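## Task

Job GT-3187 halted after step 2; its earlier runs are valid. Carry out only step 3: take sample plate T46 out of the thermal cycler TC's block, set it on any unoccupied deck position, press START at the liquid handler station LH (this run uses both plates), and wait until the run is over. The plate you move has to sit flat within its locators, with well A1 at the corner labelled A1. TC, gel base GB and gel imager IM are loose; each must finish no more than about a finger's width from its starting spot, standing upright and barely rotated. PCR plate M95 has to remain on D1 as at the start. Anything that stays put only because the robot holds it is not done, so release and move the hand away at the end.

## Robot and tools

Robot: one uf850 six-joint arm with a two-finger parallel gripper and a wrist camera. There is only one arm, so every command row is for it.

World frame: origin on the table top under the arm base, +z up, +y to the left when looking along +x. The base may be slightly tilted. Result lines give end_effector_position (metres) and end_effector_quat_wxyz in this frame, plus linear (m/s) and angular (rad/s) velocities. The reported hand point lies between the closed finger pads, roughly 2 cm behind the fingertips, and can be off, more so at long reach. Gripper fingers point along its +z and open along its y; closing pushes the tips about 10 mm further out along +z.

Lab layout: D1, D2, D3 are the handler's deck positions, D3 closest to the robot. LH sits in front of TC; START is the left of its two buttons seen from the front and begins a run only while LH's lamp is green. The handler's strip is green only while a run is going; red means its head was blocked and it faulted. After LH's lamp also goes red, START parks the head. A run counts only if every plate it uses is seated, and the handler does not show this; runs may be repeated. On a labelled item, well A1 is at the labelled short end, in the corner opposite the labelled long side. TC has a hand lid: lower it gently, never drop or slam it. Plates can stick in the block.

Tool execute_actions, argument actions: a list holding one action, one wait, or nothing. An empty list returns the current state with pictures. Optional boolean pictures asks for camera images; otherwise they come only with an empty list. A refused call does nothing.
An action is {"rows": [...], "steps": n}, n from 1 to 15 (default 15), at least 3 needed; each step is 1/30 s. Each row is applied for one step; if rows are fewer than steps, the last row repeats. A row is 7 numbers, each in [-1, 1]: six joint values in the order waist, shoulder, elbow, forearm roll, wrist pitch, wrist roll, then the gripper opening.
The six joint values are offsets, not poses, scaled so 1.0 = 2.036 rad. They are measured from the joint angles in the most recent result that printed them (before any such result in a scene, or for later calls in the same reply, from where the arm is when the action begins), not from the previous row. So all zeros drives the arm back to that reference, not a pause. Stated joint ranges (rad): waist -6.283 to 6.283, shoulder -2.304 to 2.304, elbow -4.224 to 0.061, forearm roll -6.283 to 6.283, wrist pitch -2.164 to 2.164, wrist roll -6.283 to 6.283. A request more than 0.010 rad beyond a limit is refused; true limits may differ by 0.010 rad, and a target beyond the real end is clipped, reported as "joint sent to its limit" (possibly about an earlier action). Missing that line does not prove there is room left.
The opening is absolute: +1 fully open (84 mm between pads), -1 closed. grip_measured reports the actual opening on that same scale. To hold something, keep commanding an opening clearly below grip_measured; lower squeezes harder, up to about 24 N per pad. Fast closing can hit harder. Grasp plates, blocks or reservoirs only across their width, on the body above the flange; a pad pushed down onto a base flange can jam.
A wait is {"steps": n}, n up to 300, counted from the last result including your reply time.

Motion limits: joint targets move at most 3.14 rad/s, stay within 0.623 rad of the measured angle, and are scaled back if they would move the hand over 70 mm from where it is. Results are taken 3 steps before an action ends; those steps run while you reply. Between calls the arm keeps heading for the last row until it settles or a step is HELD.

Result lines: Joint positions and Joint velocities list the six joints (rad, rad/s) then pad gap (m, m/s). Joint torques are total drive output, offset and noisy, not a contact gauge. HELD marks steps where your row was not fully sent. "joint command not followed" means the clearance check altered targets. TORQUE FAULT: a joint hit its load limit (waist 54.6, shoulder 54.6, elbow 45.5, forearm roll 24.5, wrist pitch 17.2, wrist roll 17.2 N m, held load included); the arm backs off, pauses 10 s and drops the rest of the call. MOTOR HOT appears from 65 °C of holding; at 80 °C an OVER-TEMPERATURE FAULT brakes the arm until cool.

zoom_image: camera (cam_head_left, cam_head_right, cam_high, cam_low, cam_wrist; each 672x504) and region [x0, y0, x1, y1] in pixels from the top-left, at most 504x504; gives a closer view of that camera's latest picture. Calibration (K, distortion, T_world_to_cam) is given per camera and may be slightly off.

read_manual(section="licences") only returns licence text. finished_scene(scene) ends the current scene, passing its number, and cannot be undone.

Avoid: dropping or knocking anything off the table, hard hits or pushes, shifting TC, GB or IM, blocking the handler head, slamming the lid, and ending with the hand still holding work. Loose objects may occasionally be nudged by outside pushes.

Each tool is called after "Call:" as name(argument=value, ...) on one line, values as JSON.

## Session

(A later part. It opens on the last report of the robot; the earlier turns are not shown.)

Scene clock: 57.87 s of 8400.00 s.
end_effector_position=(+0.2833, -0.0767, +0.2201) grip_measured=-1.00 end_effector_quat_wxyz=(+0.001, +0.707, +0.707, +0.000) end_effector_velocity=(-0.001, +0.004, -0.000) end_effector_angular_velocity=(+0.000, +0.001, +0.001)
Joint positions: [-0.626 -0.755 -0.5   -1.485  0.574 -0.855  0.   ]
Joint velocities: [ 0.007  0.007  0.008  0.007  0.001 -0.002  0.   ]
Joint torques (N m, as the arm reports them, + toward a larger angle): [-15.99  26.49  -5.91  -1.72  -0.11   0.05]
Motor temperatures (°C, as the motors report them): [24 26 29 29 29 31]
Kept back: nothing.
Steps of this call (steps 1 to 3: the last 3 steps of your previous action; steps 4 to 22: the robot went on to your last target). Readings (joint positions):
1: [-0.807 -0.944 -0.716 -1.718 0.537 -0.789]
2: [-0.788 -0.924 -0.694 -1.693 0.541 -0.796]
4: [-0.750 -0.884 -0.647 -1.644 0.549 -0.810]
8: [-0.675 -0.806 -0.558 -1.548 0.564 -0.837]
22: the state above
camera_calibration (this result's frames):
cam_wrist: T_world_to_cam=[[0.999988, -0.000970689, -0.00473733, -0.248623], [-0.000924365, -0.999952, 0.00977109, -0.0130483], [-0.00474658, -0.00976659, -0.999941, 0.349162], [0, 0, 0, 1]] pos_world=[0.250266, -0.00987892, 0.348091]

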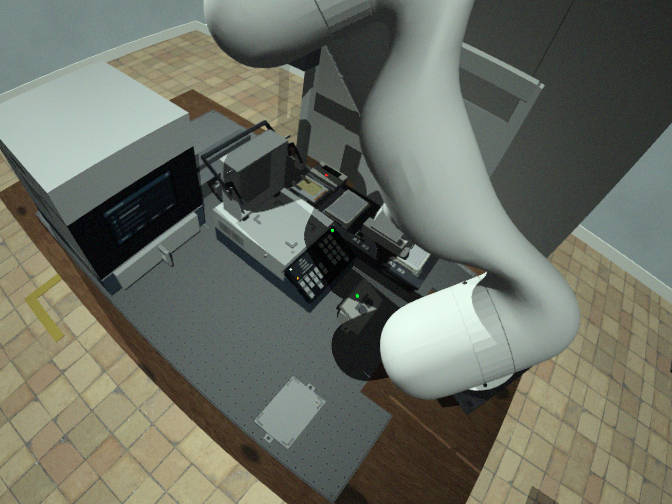

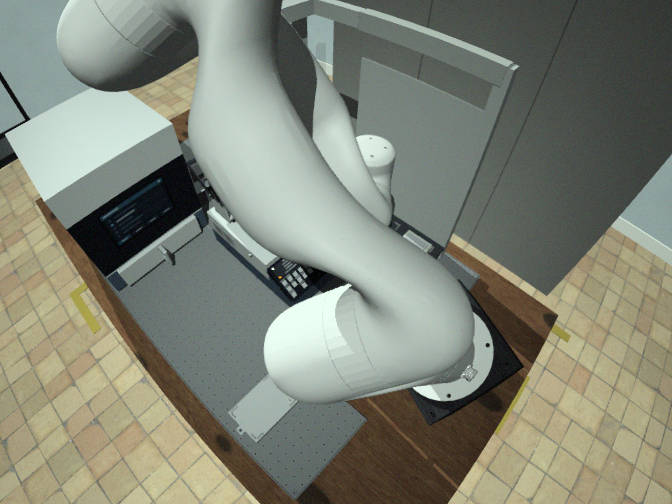

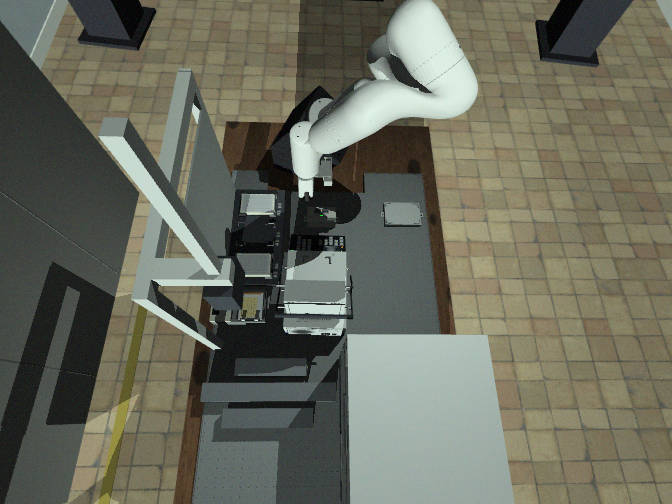

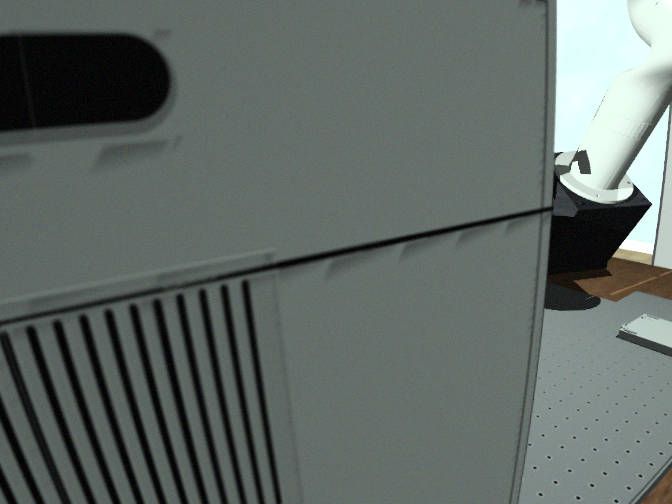

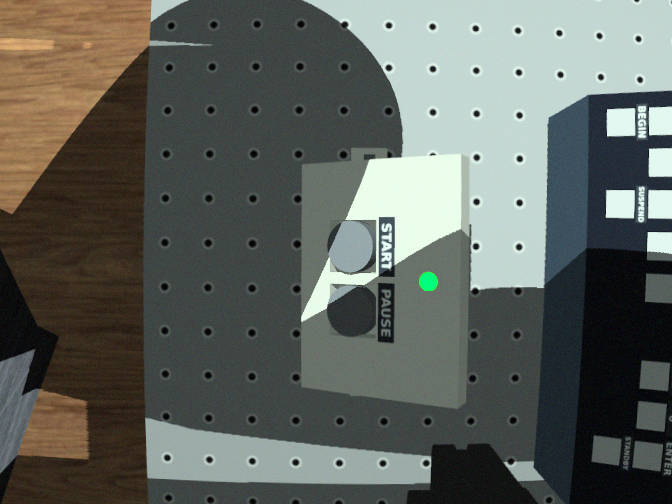

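Call:
execute_actions(actions=[{"rows": [[0.012,-0.007,0.002,0.020,0.008,-0.011,-1],[0.024,-0.014,0.005,0.040,0.015,-0.022,-1],[0.036,-0.021,0.007,0.060,0.023,-0.033,-1],[0.049,-0.028,0.009,0.079,0.031,-0.043,-1],[0.061,-0.035,0.012,0.099,0.038,-0.054,-1],[0.073,-0.042,0.014,0.119,0.046,-0.065,-1],[0.085,-0.049,0.017,0.139,0.053,-0.076,-1],[0.097,-0.055,0.019,0.159,0.061,-0.087,-1],[0.109,-0.062,0.021,0.179,0.069,-0.098,-1],[0.121,-0.069,0.024,0.198,0.076,-0.109,-1],[0.133,-0.076,0.026,0.218,0.084,-0.119,-1],[0.146,-0.083,0.028,0.238,0.092,-0.130,-1],[0.158,-0.090,0.031,0.258,0.099,-0.141,-1],[0.1698,-0.0971,0.0331,0.2777,0.1069,-0.1520,-1]], "steps": 15}])

Call:
execute_actions(actions=[{"steps": 18}], pictures=true)

Scene clock: 59.20 s of 8400.00 s.
end_effector_position=(+0.2772, -0.0354, +0.1690) grip_measured=-1.00 end_effector_quat_wxyz=(-0.009, +0.710, +0.704, +0.015) end_effector_velocity=(-0.056, +0.147, -0.201) end_effector_angular_velocity=(+0.020, -0.004, -0.020)
Joint positions: [-0.467 -0.846 -0.468 -1.224  0.674 -0.997  0.   ]
Joint velocities: [ 0.682 -0.388  0.133  1.119  0.429 -0.612  0.   ]
Joint torques (N m, as the arm reports them, + toward a larger angle): [-11.12  21.7   -2.24   0.02  -0.03  -0.1 ]
Motor temperatures (°C, as the motors report them): [24 26 29 29 29 31]
Steps of this call (steps 1 to 15: the robot went on to your last target; steps 16 to 28: nothing new was sent; steps 29 to 40: the first 12 steps of this action). Readings (joint positions):
29: [-0.625 -0.755 -0.499 -1.484 0.574 -0.855]
30: [-0.624 -0.755 -0.499 -1.482 0.575 -0.857]
32: [-0.612 -0.763 -0.497 -1.461 0.583 -0.868]
36: [-0.552 -0.798 -0.485 -1.364 0.621 -0.921]
40: the state above

Scene clock: 59.80 s of 8400.00 s.
end_effector_position=(+0.2531, -0.0060, +0.1203) grip_measured=-1.00 end_effector_quat_wxyz=(+0.000, +0.707, +0.707, +0.000) end_effector_velocity=(-0.003, +0.001, -0.003) end_effector_angular_velocity=(-0.004, +0.003, +0.001)
Joint positions: [-0.282 -0.952 -0.432 -0.922  0.791 -1.163  0.   ]
Joint velocities: [ 0.012 -0.007  0.002  0.018  0.006 -0.009  0.   ]
Joint torques (N m, as the arm reports them, + toward a larger angle): [-15.6   23.91   1.6   -1.02   0.05  -0.31]
Motor temperatures (°C, as the motors report them): [24 26 29 29 29 31]
Kept back: nothing.
Steps of this call (steps 1 to 3: the last 3 steps of your previous action; steps 4 to 18: the robot went on to your last target). Readings (joint positions):
1: [-0.444 -0.860 -0.464 -1.187 0.689 -1.018]
2: [-0.420 -0.873 -0.459 -1.148 0.703 -1.039]
4: [-0.373 -0.900 -0.450 -1.071 0.733 -1.081]
8: [-0.307 -0.938 -0.437 -0.964 0.774 -1.139]
18: the state above
camera_calibration (this result's frames):
cam_wrist: T_world_to_cam=[[0.999983, -0.0018258, -0.00556643, -0.218657], [-0.00177842, -0.999962, 0.00850615, 0.058921], [-0.00558175, -0.00849611, -0.999948, 0.250101], [0, 0, 0, 1]] pos_world=[0.220155, 0.0606444, 0.24837]

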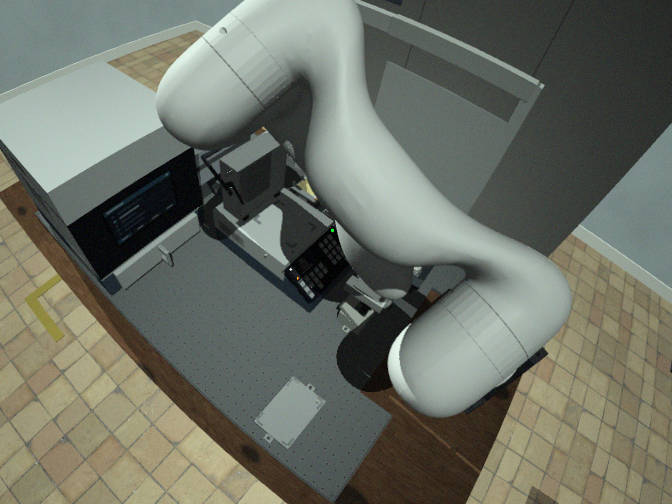

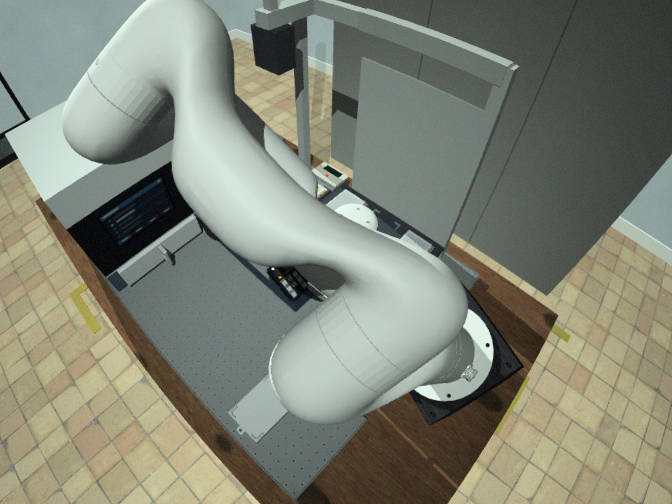

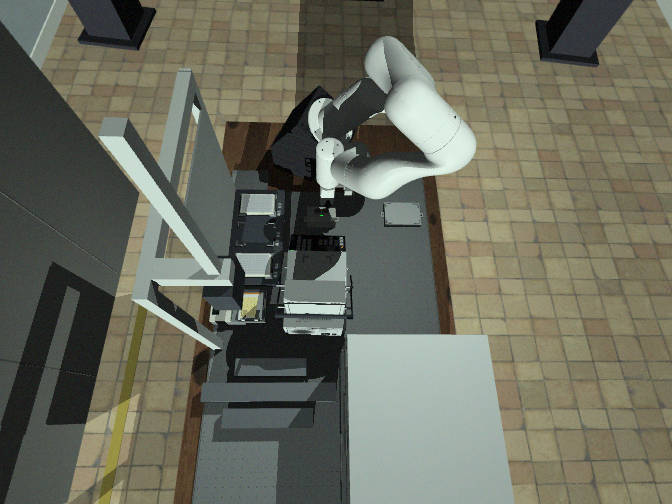

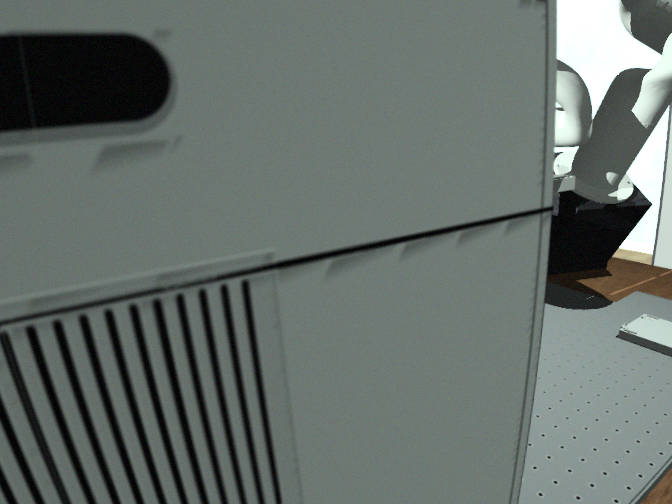

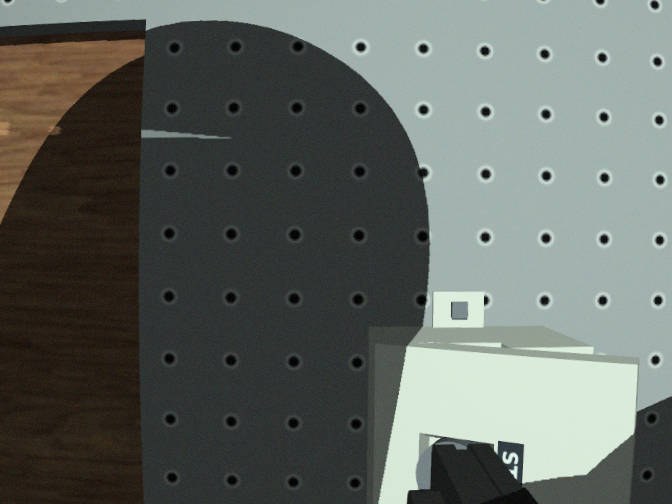

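Call:
zoom_image(camera="cam_wrist", region=[380, 400, 560, 504])

Region (380, 400, 560, 504) of cam_wrist's 672x504 image, scaled by 2.800, with more detail than that image has; it fills the top 291 rows of this view, and the rest is white.

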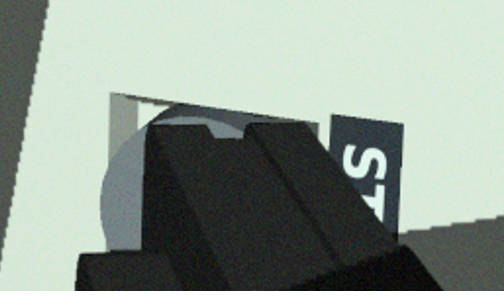

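Call:
execute_actions(actions=[{"rows": [[0.003,-0.003,-0.002,0.003,0.002,-0.0007,-1],[0.006,-0.006,-0.0035,0.0055,0.004,-0.001,-1],[0.009,-0.010,-0.006,0.009,0.006,-0.0013,-1],[0.0125,-0.014,-0.008,0.012,0.0087,-0.0016,-1],[0.016,-0.018,-0.0105,0.015,0.011,-0.0019,-1],[0.019,-0.022,-0.0128,0.018,0.0137,-0.0022,-1],[0.022,-0.0255,-0.0147,0.0204,0.0155,-0.0024,-1],[0.0242,-0.0283,-0.0163,0.0225,0.0172,-0.0026,-1],[0.0265,-0.0311,-0.0179,0.0246,0.0189,-0.0028,-1],[0.0277,-0.0325,-0.0187,0.0257,0.0197,-0.0029,-1]], "steps": 15}])

Scene clock: 60.73 s of 8400.00 s.
end_effector_position=(+0.2539, -0.0060, +0.1029) grip_measured=-1.00 end_effector_quat_wxyz=(+0.000, +0.707, +0.707, +0.000) end_effector_velocity=(-0.001, +0.000, -0.051) end_effector_angular_velocity=(+0.001, +0.005, -0.000)
Joint positions: [-0.239 -1.002 -0.461 -0.882  0.821 -1.168  0.   ]
Joint velocities: [ 0.121 -0.147 -0.082  0.109  0.085 -0.011  0.   ]
Joint torques (N m, as the arm reports them, + toward a larger angle): [-14.42  23.48   1.17  -0.65  -0.33  -0.33]
Motor temperatures (°C, as the motors report them): [24 26 29 29 29 31]
Steps of this call (steps 1 to 15: the robot went on to your last target; step 16: nothing new was sent; steps 17 to 28: the first 12 steps of this action). Readings (joint positions):
17: [-0.280 -0.953 -0.432 -0.920 0.791 -1.164]
18: [-0.280 -0.953 -0.433 -0.919 0.792 -1.164]
20: [-0.277 -0.957 -0.435 -0.916 0.794 -1.164]
24: [-0.259 -0.977 -0.447 -0.901 0.806 -1.166]
28: the state above

Call:
execute_actions(actions=[{"rows": [[0.0070,-0.0084,-0.0048,0.0064,0.0051,-0.0006,-1],[0.0076,-0.0091,-0.0052,0.0069,0.0055,-0.0006,-1],[0.0082,-0.0098,-0.0056,0.0075,0.0059,-0.0007,-1],[0.0088,-0.0104,-0.0060,0.0080,0.0063,-0.0007,-1],[0.0093,-0.0111,-0.0064,0.0085,0.0068,-0.0008,-1],[0.0099,-0.0118,-0.0068,0.0091,0.0072,-0.0008,-1],[0.0105,-0.0125,-0.0072,0.0096,0.0076,-0.0009,-1],[0.0111,-0.0132,-0.0076,0.0101,0.0080,-0.0009,-1],[0.0117,-0.0139,-0.0080,0.0107,0.0085,-0.0010,-1],[0.0123,-0.0146,-0.0084,0.0112,0.0089,-0.0010,-1],[0.0128,-0.0153,-0.0088,0.0117,0.0093,-0.0011,-1],[0.0134,-0.0160,-0.0092,0.0122,0.0097,-0.0011,-1],[0.0140,-0.0167,-0.0096,0.0128,0.0101,-0.0012,-1]], "steps": 15}])

Call:
execute_actions(actions=[{"steps": 8}])

Scene clock: 61.27 s of 8400.00 s.
end_effector_position=(+0.2540, -0.0060, +0.0938) grip_measured=-1.00 end_effector_quat_wxyz=(+0.000, +0.707, +0.707, +0.000) end_effector_velocity=(-0.000, -0.000, -0.015) end_effector_angular_velocity=(-0.000, +0.000, +0.001)
Joint positions: [-0.218 -1.027 -0.476 -0.863  0.836 -1.17   0.   ]
Joint velocities: [ 0.035 -0.042 -0.024  0.032  0.025 -0.004  0.   ]
Joint torques (N m, as the arm reports them, + toward a larger angle): [-15.23  25.5    0.19  -1.86  -0.53  -0.3 ]
Motor temperatures (°C, as the motors report them): [24 26 29 29 29 31]
Steps of this call (steps 1 to 3: the last 3 steps of your previous action; step 4: the robot went on to your last target; steps 5 to 16: the first 12 steps of this action). Readings (joint positions):
5: [-0.228 -1.015 -0.468 -0.872 0.829 -1.169]
6: [-0.228 -1.016 -0.469 -0.871 0.829 -1.169]
8: [-0.226 -1.018 -0.470 -0.870 0.830 -1.169]
12: [-0.222 -1.022 -0.473 -0.867 0.833 -1.169]
16: the state above

Scene clock: 61.53 s of 8400.00 s.
end_effector_position=(+0.2537, -0.0060, +0.0912) grip_measured=-1.00 end_effector_quat_wxyz=(+0.000, +0.707, +0.707, +0.000) end_effector_velocity=(-0.001, -0.000, -0.003) end_effector_angular_velocity=(-0.001, +0.001, -0.002)
Joint positions: [-0.212 -1.035 -0.48  -0.857  0.84  -1.17   0.   ]
Joint velocities: [ 0.006 -0.009 -0.004  0.007  0.004 -0.001  0.   ]
Joint torques (N m, as the arm reports them, + toward a larger angle): [-15.84  21.77  -0.8   -1.1    0.08  -0.18]
Motor temperatures (°C, as the motors report them): [24 26 29 29 29 31]
Kept back: nothing.
Steps of this call (steps 1 to 3: the last 3 steps of your previous action; steps 4 to 8: the robot went on to your last target). Readings (joint positions):
1: [-0.217 -1.029 -0.476 -0.861 0.837 -1.170]
2: [-0.215 -1.030 -0.477 -0.860 0.838 -1.170]
4: [-0.213 -1.032 -0.479 -0.859 0.839 -1.170]
8: the state above

Call:
execute_actions(actions=[{"rows": [[0.0006,-0.0007,-0.0004,0.0005,0.0004,0,-1],[0.0012,-0.0014,-0.0008,0.0011,0.0008,-0.0001,-1],[0.0018,-0.0021,-0.0012,0.0016,0.0013,-0.0001,-1],[0.0023,-0.0028,-0.0016,0.0021,0.0017,-0.0002,-1],[0.0029,-0.0035,-0.0020,0.0027,0.0021,-0.0002,-1],[0.0035,-0.0042,-0.0024,0.0032,0.0025,-0.0003,-1]], "steps": 14}], pictures=true)

Scene clock: 62.07 s of 8400.00 s.
end_effector_position=(+0.2536, -0.0060, +0.0886) grip_measured=-1.00 end_effector_quat_wxyz=(+0.000, +0.707, +0.707, +0.000) end_effector_velocity=(+0.000, -0.000, -0.005) end_effector_angular_velocity=(-0.001, -0.001, +0.001)
Joint positions: [-0.206 -1.042 -0.484 -0.851  0.845 -1.171  0.   ]
Joint velocities: [ 0.011 -0.013 -0.008  0.011  0.008 -0.001  0.   ]
Joint torques (N m, as the arm reports them, + toward a larger angle): [-11.99  24.96   0.2   -1.78   0.23  -0.24]
Motor temperatures (°C, as the motors report them): [24 26 29 29 29 31]
Steps of this call (steps 1 to 5: the robot went on to your last target; steps 6 to 16: the first 11 steps of this action). Readings (joint positions):
6: [-0.211 -1.035 -0.480 -0.856 0.841 -1.170]
7: [-0.211 -1.036 -0.480 -0.856 0.841 -1.170]
9: [-0.210 -1.036 -0.481 -0.856 0.841 -1.170]
13: [-0.207 -1.040 -0.483 -0.853 0.843 -1.171]
16: the state above
camera_calibration (this result's frames):
cam_wrist: T_world_to_cam=[[0.999981, -0.00139941, -0.00608499, -0.21928], [-0.00134508, -0.999959, 0.00892299, 0.0590173], [-0.00609723, -0.00891463, -0.999942, 0.218576], [0, 0, 0, 1]] pos_world=[0.220688, 0.0606566, 0.216702]

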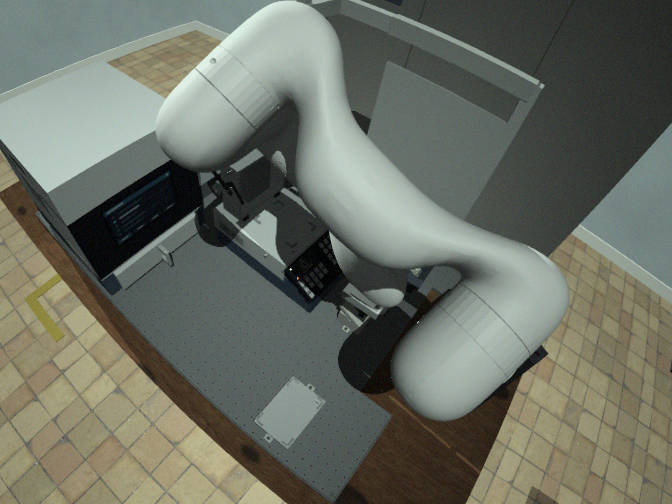

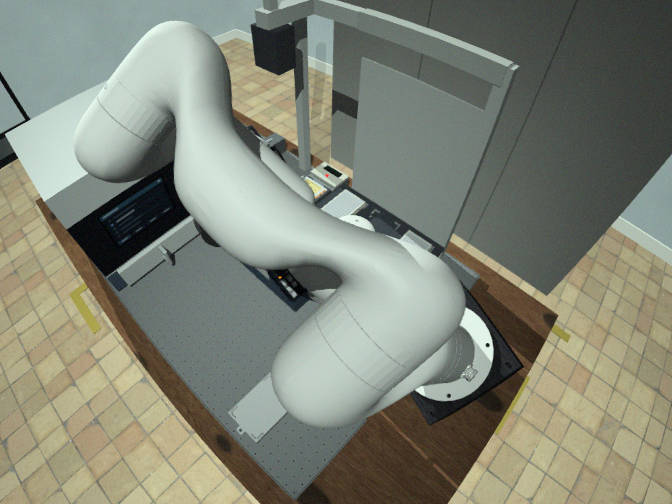

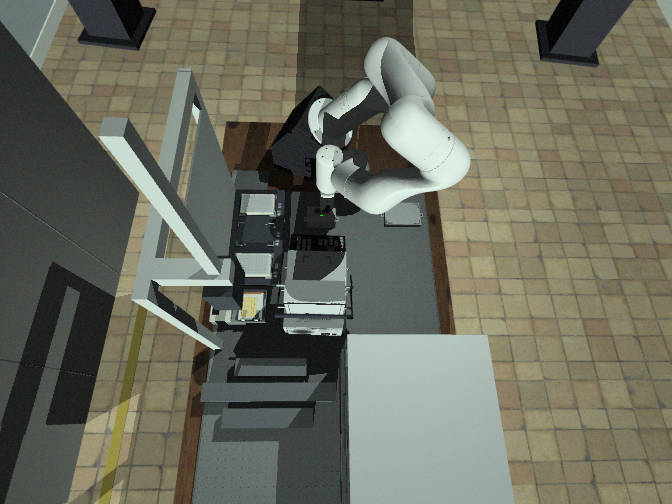

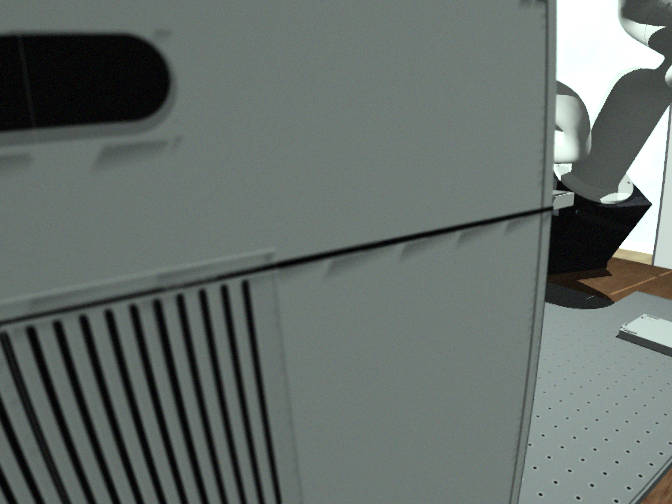

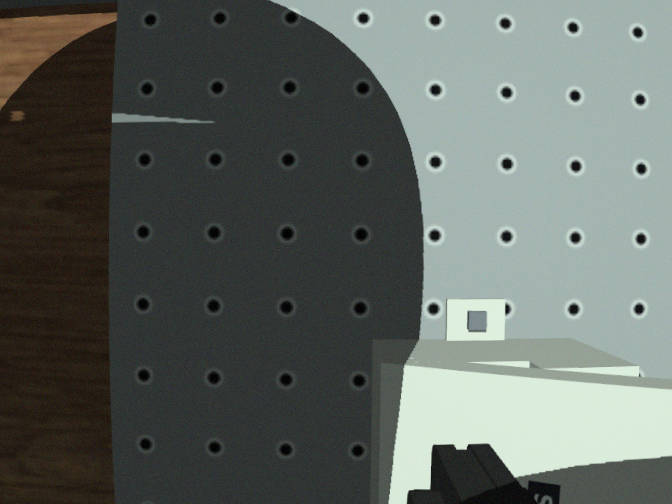

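Call:
execute_actions(actions=[{"rows": [[0.0009,-0.0011,-0.0006,0.0008,0.0007,-0.0001,-1],[0.0012,-0.0014,-0.0008,0.0011,0.0008,-0.0001,-1],[0.0018,-0.0021,-0.0012,0.0016,0.0013,-0.0001,-1],[0.0023,-0.0028,-0.0016,0.0021,0.0017,-0.0002,-1],[0.0029,-0.0035,-0.0020,0.0027,0.0021,-0.0002,-1],[0.0035,-0.0042,-0.0024,0.0032,0.0025,-0.0003,-1]], "steps": 15}], pictures=true)

Scene clock: 62.57 s of 8400.00 s.
end_effector_position=(+0.2526, -0.0060, +0.0861) grip_measured=-1.00 end_effector_quat_wxyz=(-0.000, +0.707, +0.707, -0.001) end_effector_velocity=(-0.001, -0.000, -0.003) end_effector_angular_velocity=(-0.001, +0.003, -0.001)
Joint positions: [-0.2   -1.049 -0.487 -0.846  0.848 -1.171  0.   ]
Joint velocities: [ 0.007 -0.009 -0.004  0.007  0.004 -0.001  0.   ]
Joint torques (N m, as the arm reports them, + toward a larger angle): [-14.66  24.46  -2.71   0.89   0.97  -0.14]
Motor temperatures (°C, as the motors report them): [24 26 29 29 29 31]
Steps of this call (steps 1 to 3: the last 3 steps of your previous action; steps 4 to 15: the first 12 steps of this action). Readings (joint positions):
4: [-0.205 -1.043 -0.484 -0.851 0.845 -1.171]
5: [-0.205 -1.043 -0.484 -0.851 0.845 -1.171]
7: [-0.204 -1.044 -0.485 -0.850 0.846 -1.171]
11: [-0.201 -1.047 -0.486 -0.848 0.847 -1.171]
15: the state above
camera_calibration (this result's frames):
cam_wrist: T_world_to_cam=[[0.999967, -0.001919, -0.00791379, -0.218147], [-0.001845, -0.999955, 0.00934729, 0.0592041], [-0.00793137, -0.00933238, -0.999925, 0.216523], [0, 0, 0, 1]] pos_world=[0.219966, 0.0608034, 0.214227]

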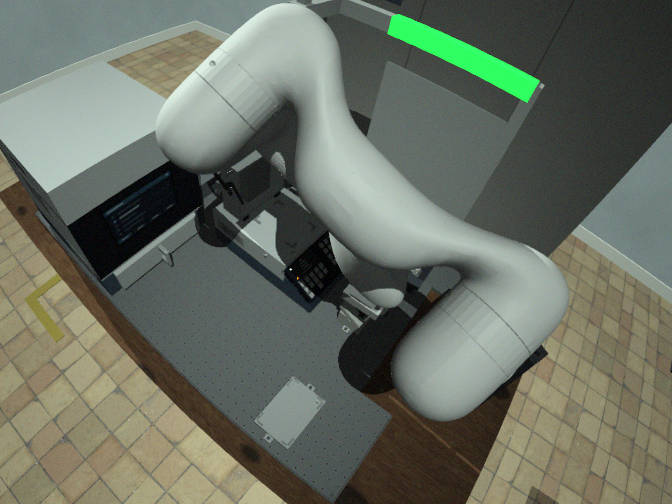

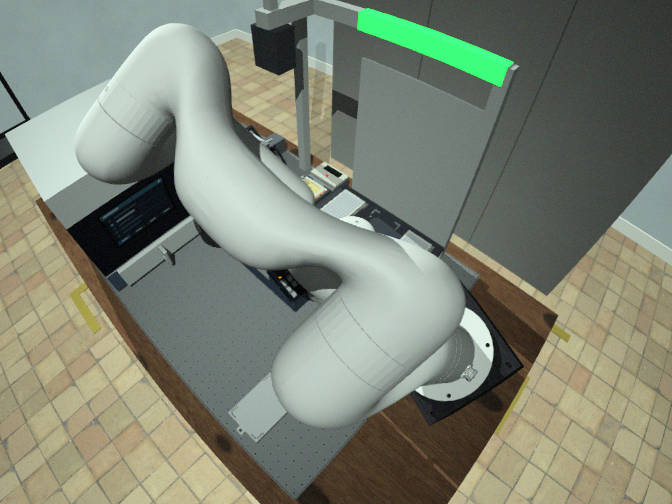

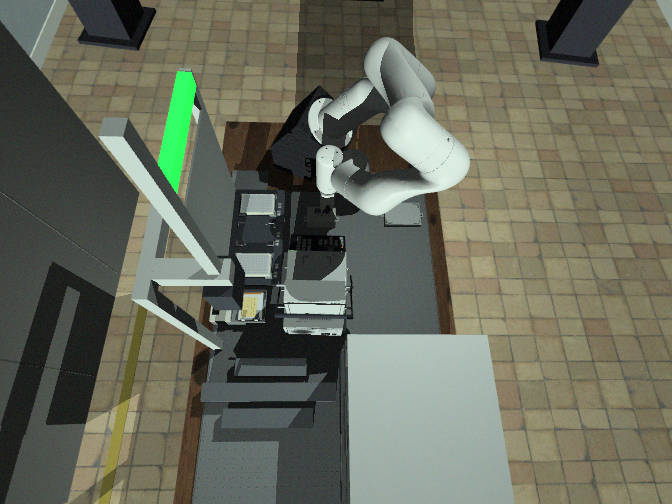

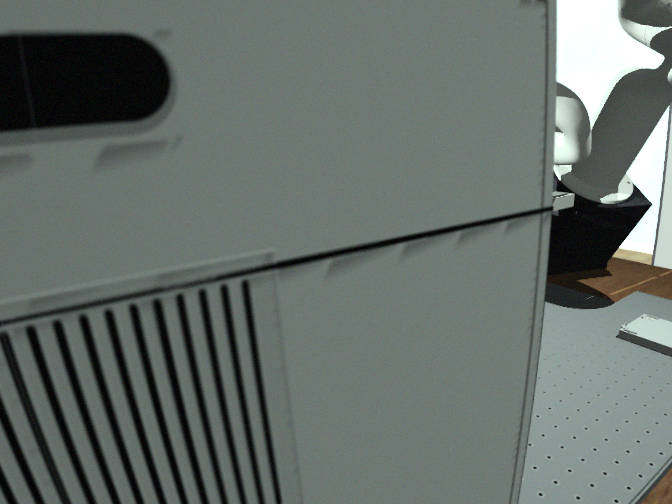

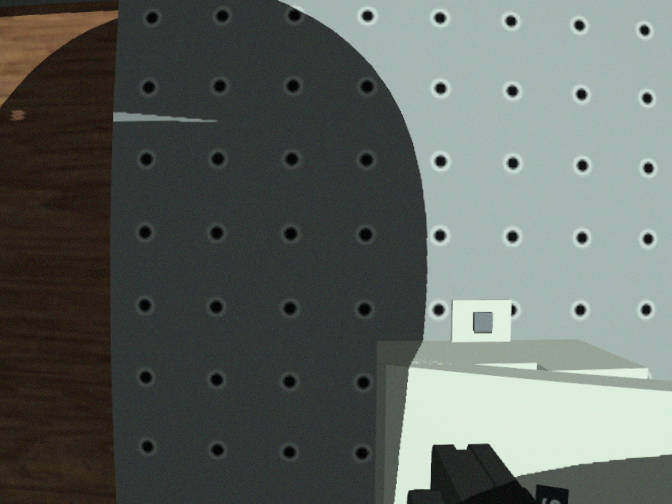

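Run started. Lift off the button.

Call:
execute_actions(actions=[{"rows": [[-0.002,0.003,0.0016,-0.002,-0.0017,0.0002,-1],[-0.006,0.007,0.004,-0.005,-0.004,0.0005,-1],[-0.012,0.014,0.008,-0.011,-0.008,0.001,-1],[-0.018,0.021,0.012,-0.016,-0.013,0.0014,-1],[-0.023,0.028,0.016,-0.021,-0.017,0.0019,-1],[-0.029,0.035,0.020,-0.027,-0.021,0.0024,-1],[-0.035,0.042,0.024,-0.032,-0.025,0.0029,-1],[-0.0394,0.0473,0.0267,-0.0361,-0.0277,0.0032,-1]], "steps": 15}])

Call:
execute_actions(actions=[{"steps": 90}], pictures=true)

Scene clock: 63.07 s of 8400.00 s.
end_effector_position=(+0.2542, -0.0060, +0.1127) grip_measured=-1.00 end_effector_quat_wxyz=(+0.001, +0.707, +0.707, +0.001) end_effector_velocity=(-0.005, +0.000, +0.068) end_effector_angular_velocity=(-0.004, +0.002, +0.001)
Joint positions: [-0.263 -0.973 -0.445 -0.903  0.805 -1.166  0.   ]
Joint velocities: [-0.163  0.194  0.114 -0.148 -0.117  0.013  0.   ]
Joint torques (N m, as the arm reports them, + toward a larger angle): [-13.6   21.34  -0.33   0.26   0.13  -0.12]
Motor temperatures (°C, as the motors report them): [24 26 29 29 29 31]
Steps of this call (steps 1 to 3: the last 3 steps of your previous action; steps 4 to 15: the first 12 steps of this action). Readings (joint positions):
4: [-0.199 -1.050 -0.487 -0.845 0.848 -1.171]
5: [-0.199 -1.049 -0.487 -0.846 0.848 -1.171]
7: [-0.203 -1.045 -0.485 -0.849 0.845 -1.171]
11: [-0.230 -1.013 -0.468 -0.874 0.828 -1.169]
15: the state above

Scene clock: 66.07 s of 8400.00 s.
end_effector_position=(+0.2530, -0.0059, +0.1199) grip_measured=-1.00 end_effector_quat_wxyz=(+0.000, +0.707, +0.707, +0.000) end_effector_velocity=(+0.000, +0.000, +0.000) end_effector_angular_velocity=(+0.001, -0.001, +0.000)
Joint positions: [-0.28  -0.953 -0.433 -0.919  0.792 -1.165  0.   ]
Joint velocities: [ 0.001  0.001 -0.    -0.001  0.001  0.001  0.   ]
Joint torques (N m, as the arm reports them, + toward a larger angle): [-12.58  25.56   0.72  -0.9    0.26  -0.14]
Motor temperatures (°C, as the motors report them): [24 26 29 29 29 31]
Kept back: nothing.
Steps of this call (steps 1 to 3: the last 3 steps of your previous action; steps 4 to 30: the robot went on to your last target; steps 31 to 90: nothing new was sent). Readings (joint positions):
1: [-0.267 -0.968 -0.442 -0.908 0.801 -1.166]
2: [-0.271 -0.964 -0.439 -0.911 0.799 -1.165]
4: [-0.275 -0.959 -0.436 -0.915 0.795 -1.165]
8: [-0.278 -0.955 -0.434 -0.918 0.793 -1.165]
90: the state above
The arm was judged still, so your last target was given up. Only a new action makes it travel on or press farther. Fingers that are still opening or closing keep moving.
camera_calibration (this result's frames):
cam_wrist: T_world_to_cam=[[0.999984, -0.000736685, -0.00565767, -0.218592], [-0.000684793, -0.999958, 0.00916842, 0.0587122], [-0.00566419, -0.00916439, -0.999942, 0.249671], [0, 0, 0, 1]] pos_world=[0.220043, 0.0608367, 0.247882]

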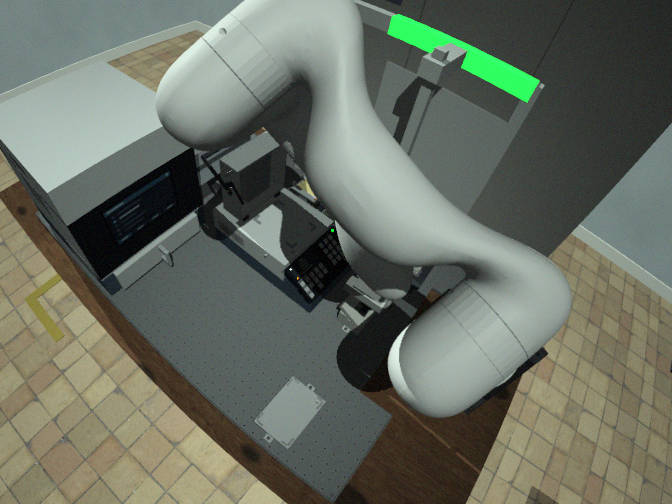

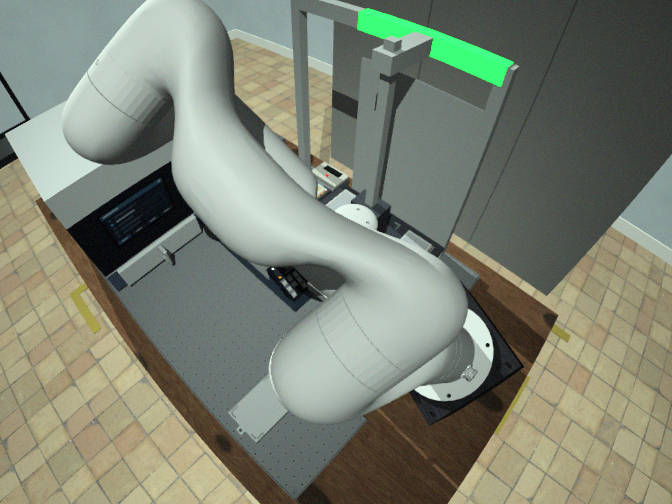

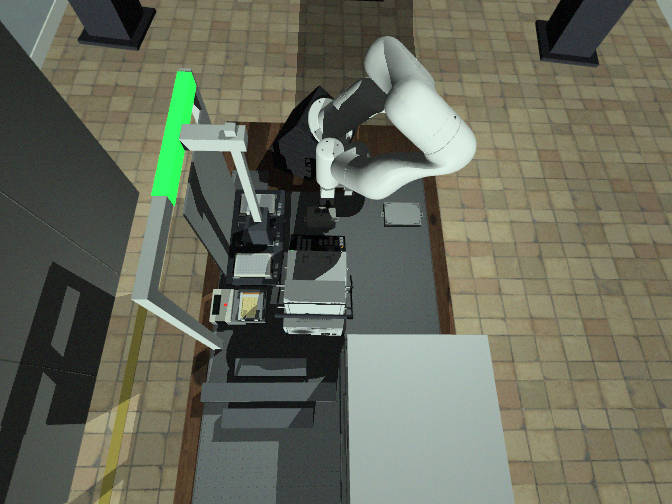

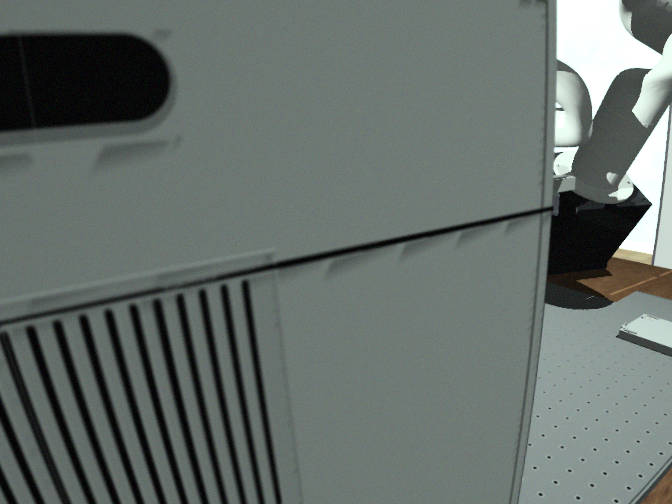

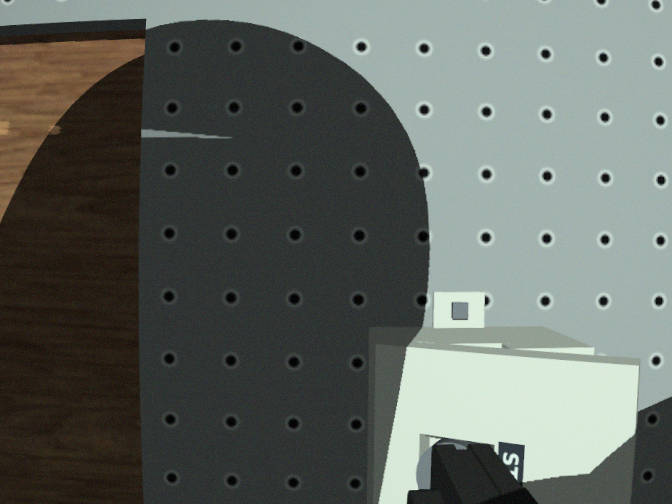

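Call:
execute_actions(actions=[{"steps": 200}], pictures=true)

Scene clock: 72.73 s of 8400.00 s.
end_effector_position=(+0.2530, -0.0059, +0.1199) grip_measured=-1.00 end_effector_quat_wxyz=(+0.000, +0.707, +0.707, +0.000) end_effector_velocity=(-0.000, -0.000, +0.000) end_effector_angular_velocity=(-0.000, +0.001, -0.001)
Joint positions: [-0.28  -0.953 -0.433 -0.919  0.792 -1.165  0.   ]
Joint velocities: [-0.001  0.     0.001 -0.    -0.001 -0.     0.   ]
Joint torques (N m, as the arm reports them, + toward a larger angle): [-12.73  23.98  -0.04  -0.88  -0.26  -0.05]
Motor temperatures (°C, as the motors report them): [24 26 29 29 29 31]
Kept back: nothing.
Steps of this call (steps 1 to 200: nothing new was sent). Readings (joint positions):
1: [-0.280 -0.953 -0.433 -0.919 0.792 -1.165]
2: [-0.280 -0.953 -0.433 -0.919 0.792 -1.165]
4: [-0.280 -0.953 -0.433 -0.919 0.792 -1.165]
8: [-0.280 -0.953 -0.433 -0.919 0.792 -1.165]
200: the state above
camera_calibration (this result's frames):
cam_wrist: T_world_to_cam=[[0.999984, -0.000736684, -0.00565737, -0.218592], [-0.000684794, -0.999958, 0.00916858, 0.0587121], [-0.00566388, -0.00916456, -0.999942, 0.249671], [0, 0, 0, 1]] pos_world=[0.220043, 0.0608367, 0.247882]

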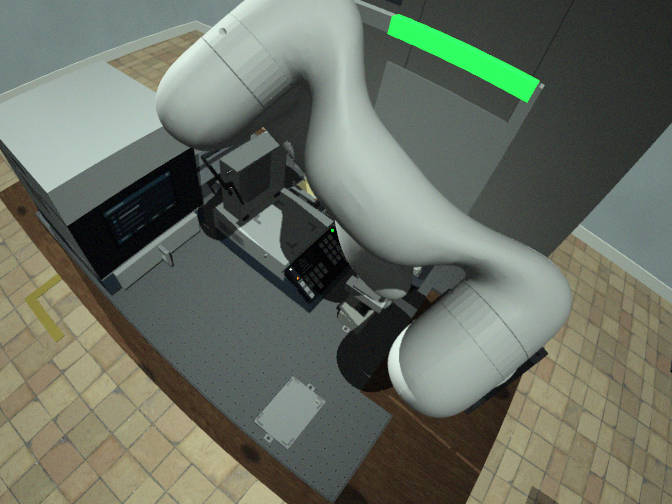

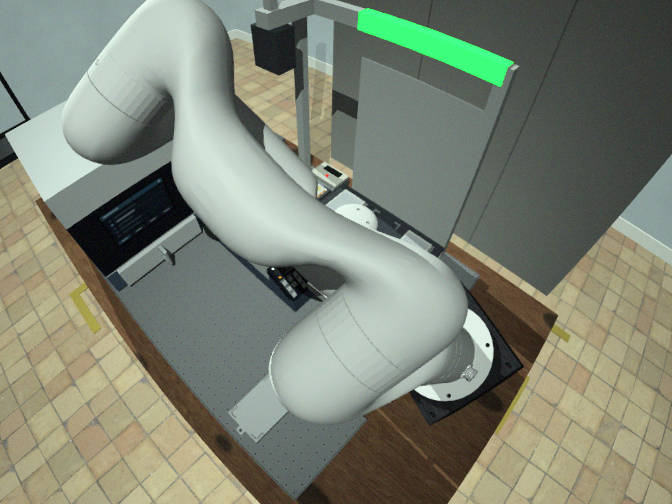

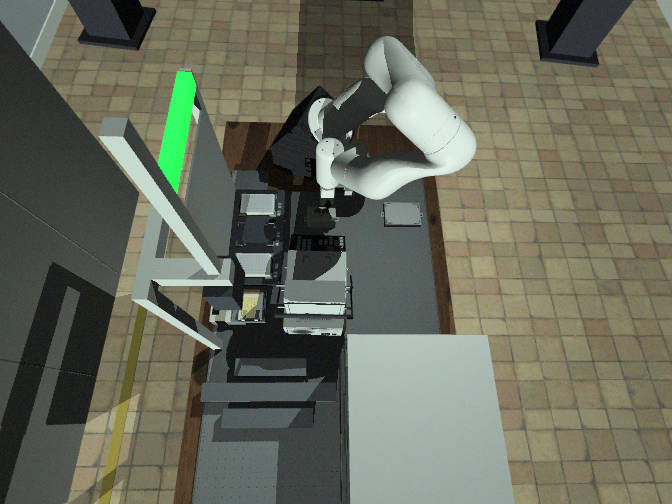

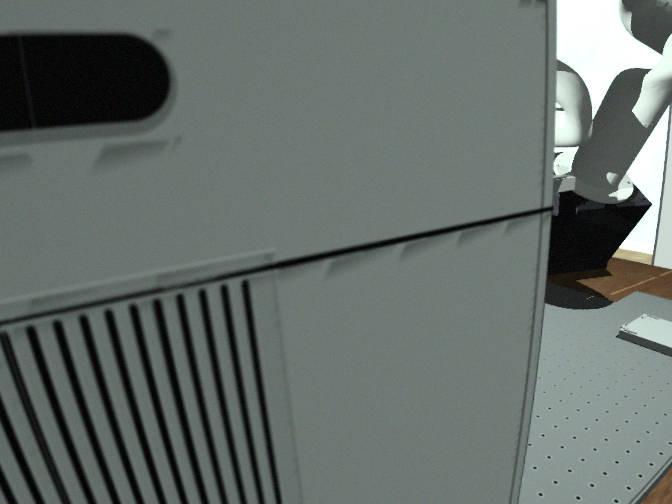

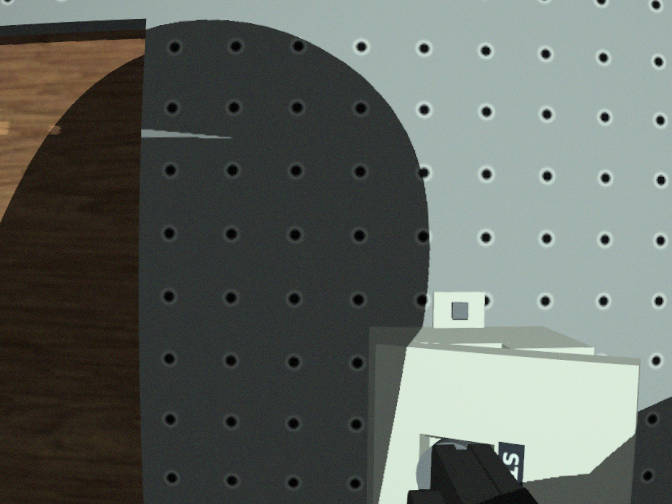

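Call:
execute_actions(actions=[{"steps": 150}], pictures=true)

Scene clock: 77.73 s of 8400.00 s.
end_effector_position=(+0.2530, -0.0059, +0.1199) grip_measured=-1.00 end_effector_quat_wxyz=(+0.000, +0.707, +0.707, +0.000) end_effector_velocity=(-0.000, +0.000, +0.000) end_effector_angular_velocity=(+0.000, -0.000, -0.001)
Joint positions: [-0.28  -0.953 -0.433 -0.919  0.792 -1.165  0.   ]
Joint velocities: [-0.     0.     0.001  0.     0.001  0.001  0.   ]
Joint torques (N m, as the arm reports them, + toward a larger angle): [-12.9   22.42   1.55  -1.77   0.07  -0.25]
Motor temperatures (°C, as the motors report them): [24 26 29 29 29 31]
Kept back: nothing.
Steps of this call (steps 1 to 150: nothing new was sent). Readings (joint positions):
1: [-0.280 -0.953 -0.433 -0.919 0.792 -1.165]
2: [-0.280 -0.953 -0.433 -0.919 0.792 -1.165]
4: [-0.280 -0.953 -0.433 -0.919 0.792 -1.165]
8: [-0.280 -0.953 -0.433 -0.919 0.792 -1.165]
150: the state above
camera_calibration (this result's frames):
cam_wrist: T_world_to_cam=[[0.999984, -0.000736664, -0.00565785, -0.218592], [-0.00068477, -0.999958, 0.00916853, 0.0587121], [-0.00566436, -0.0091645, -0.999942, 0.249671], [0, 0, 0, 1]] pos_world=[0.220043, 0.0608367, 0.247882]

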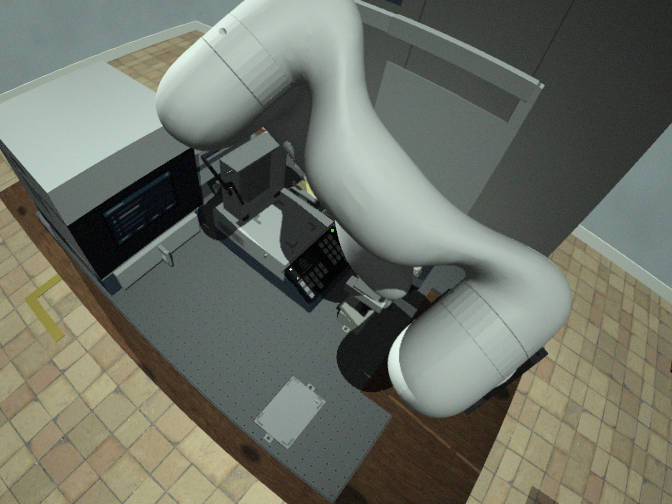

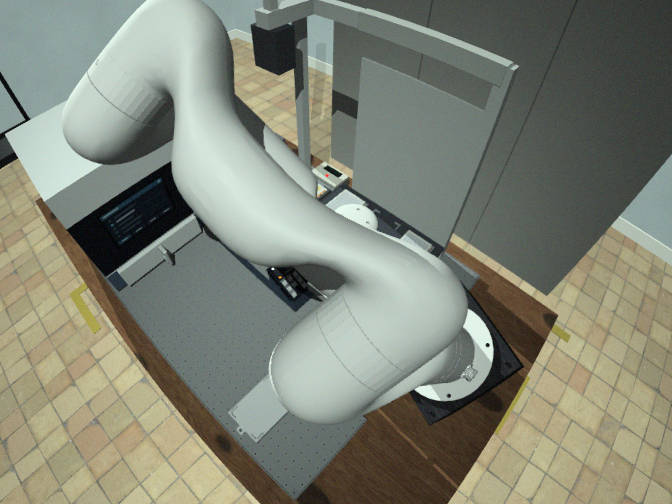

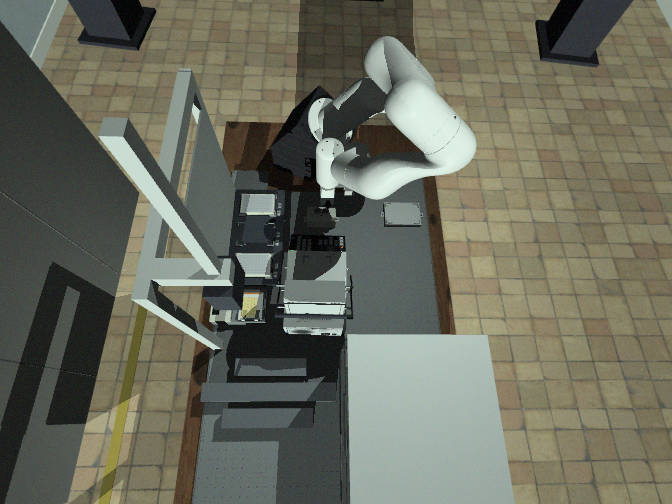

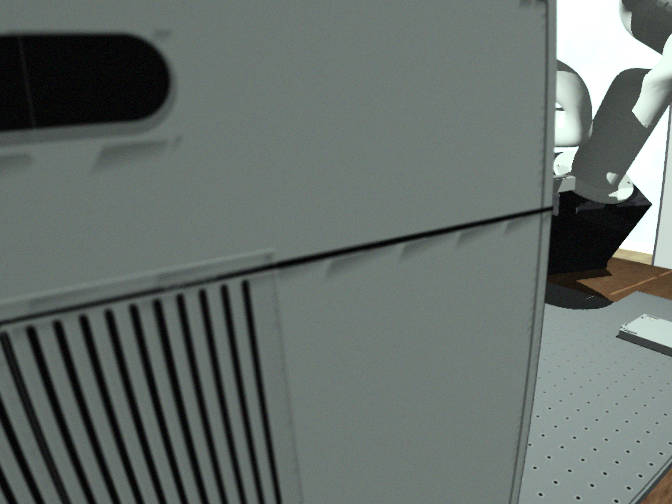

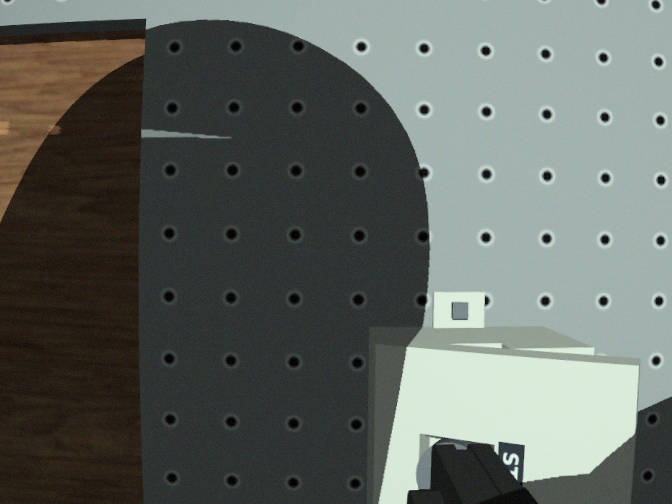

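Call:
zoom_image(camera="cam_high", region=[210, 180, 360, 340])

Region (210, 180, 360, 340) of cam_high's 672x504 image, scaled by 3.150, with more detail than that image has; it fills the left 472 columns of this view, and the rest is white.

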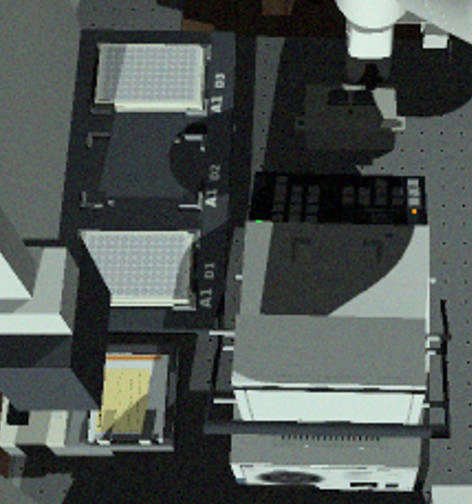

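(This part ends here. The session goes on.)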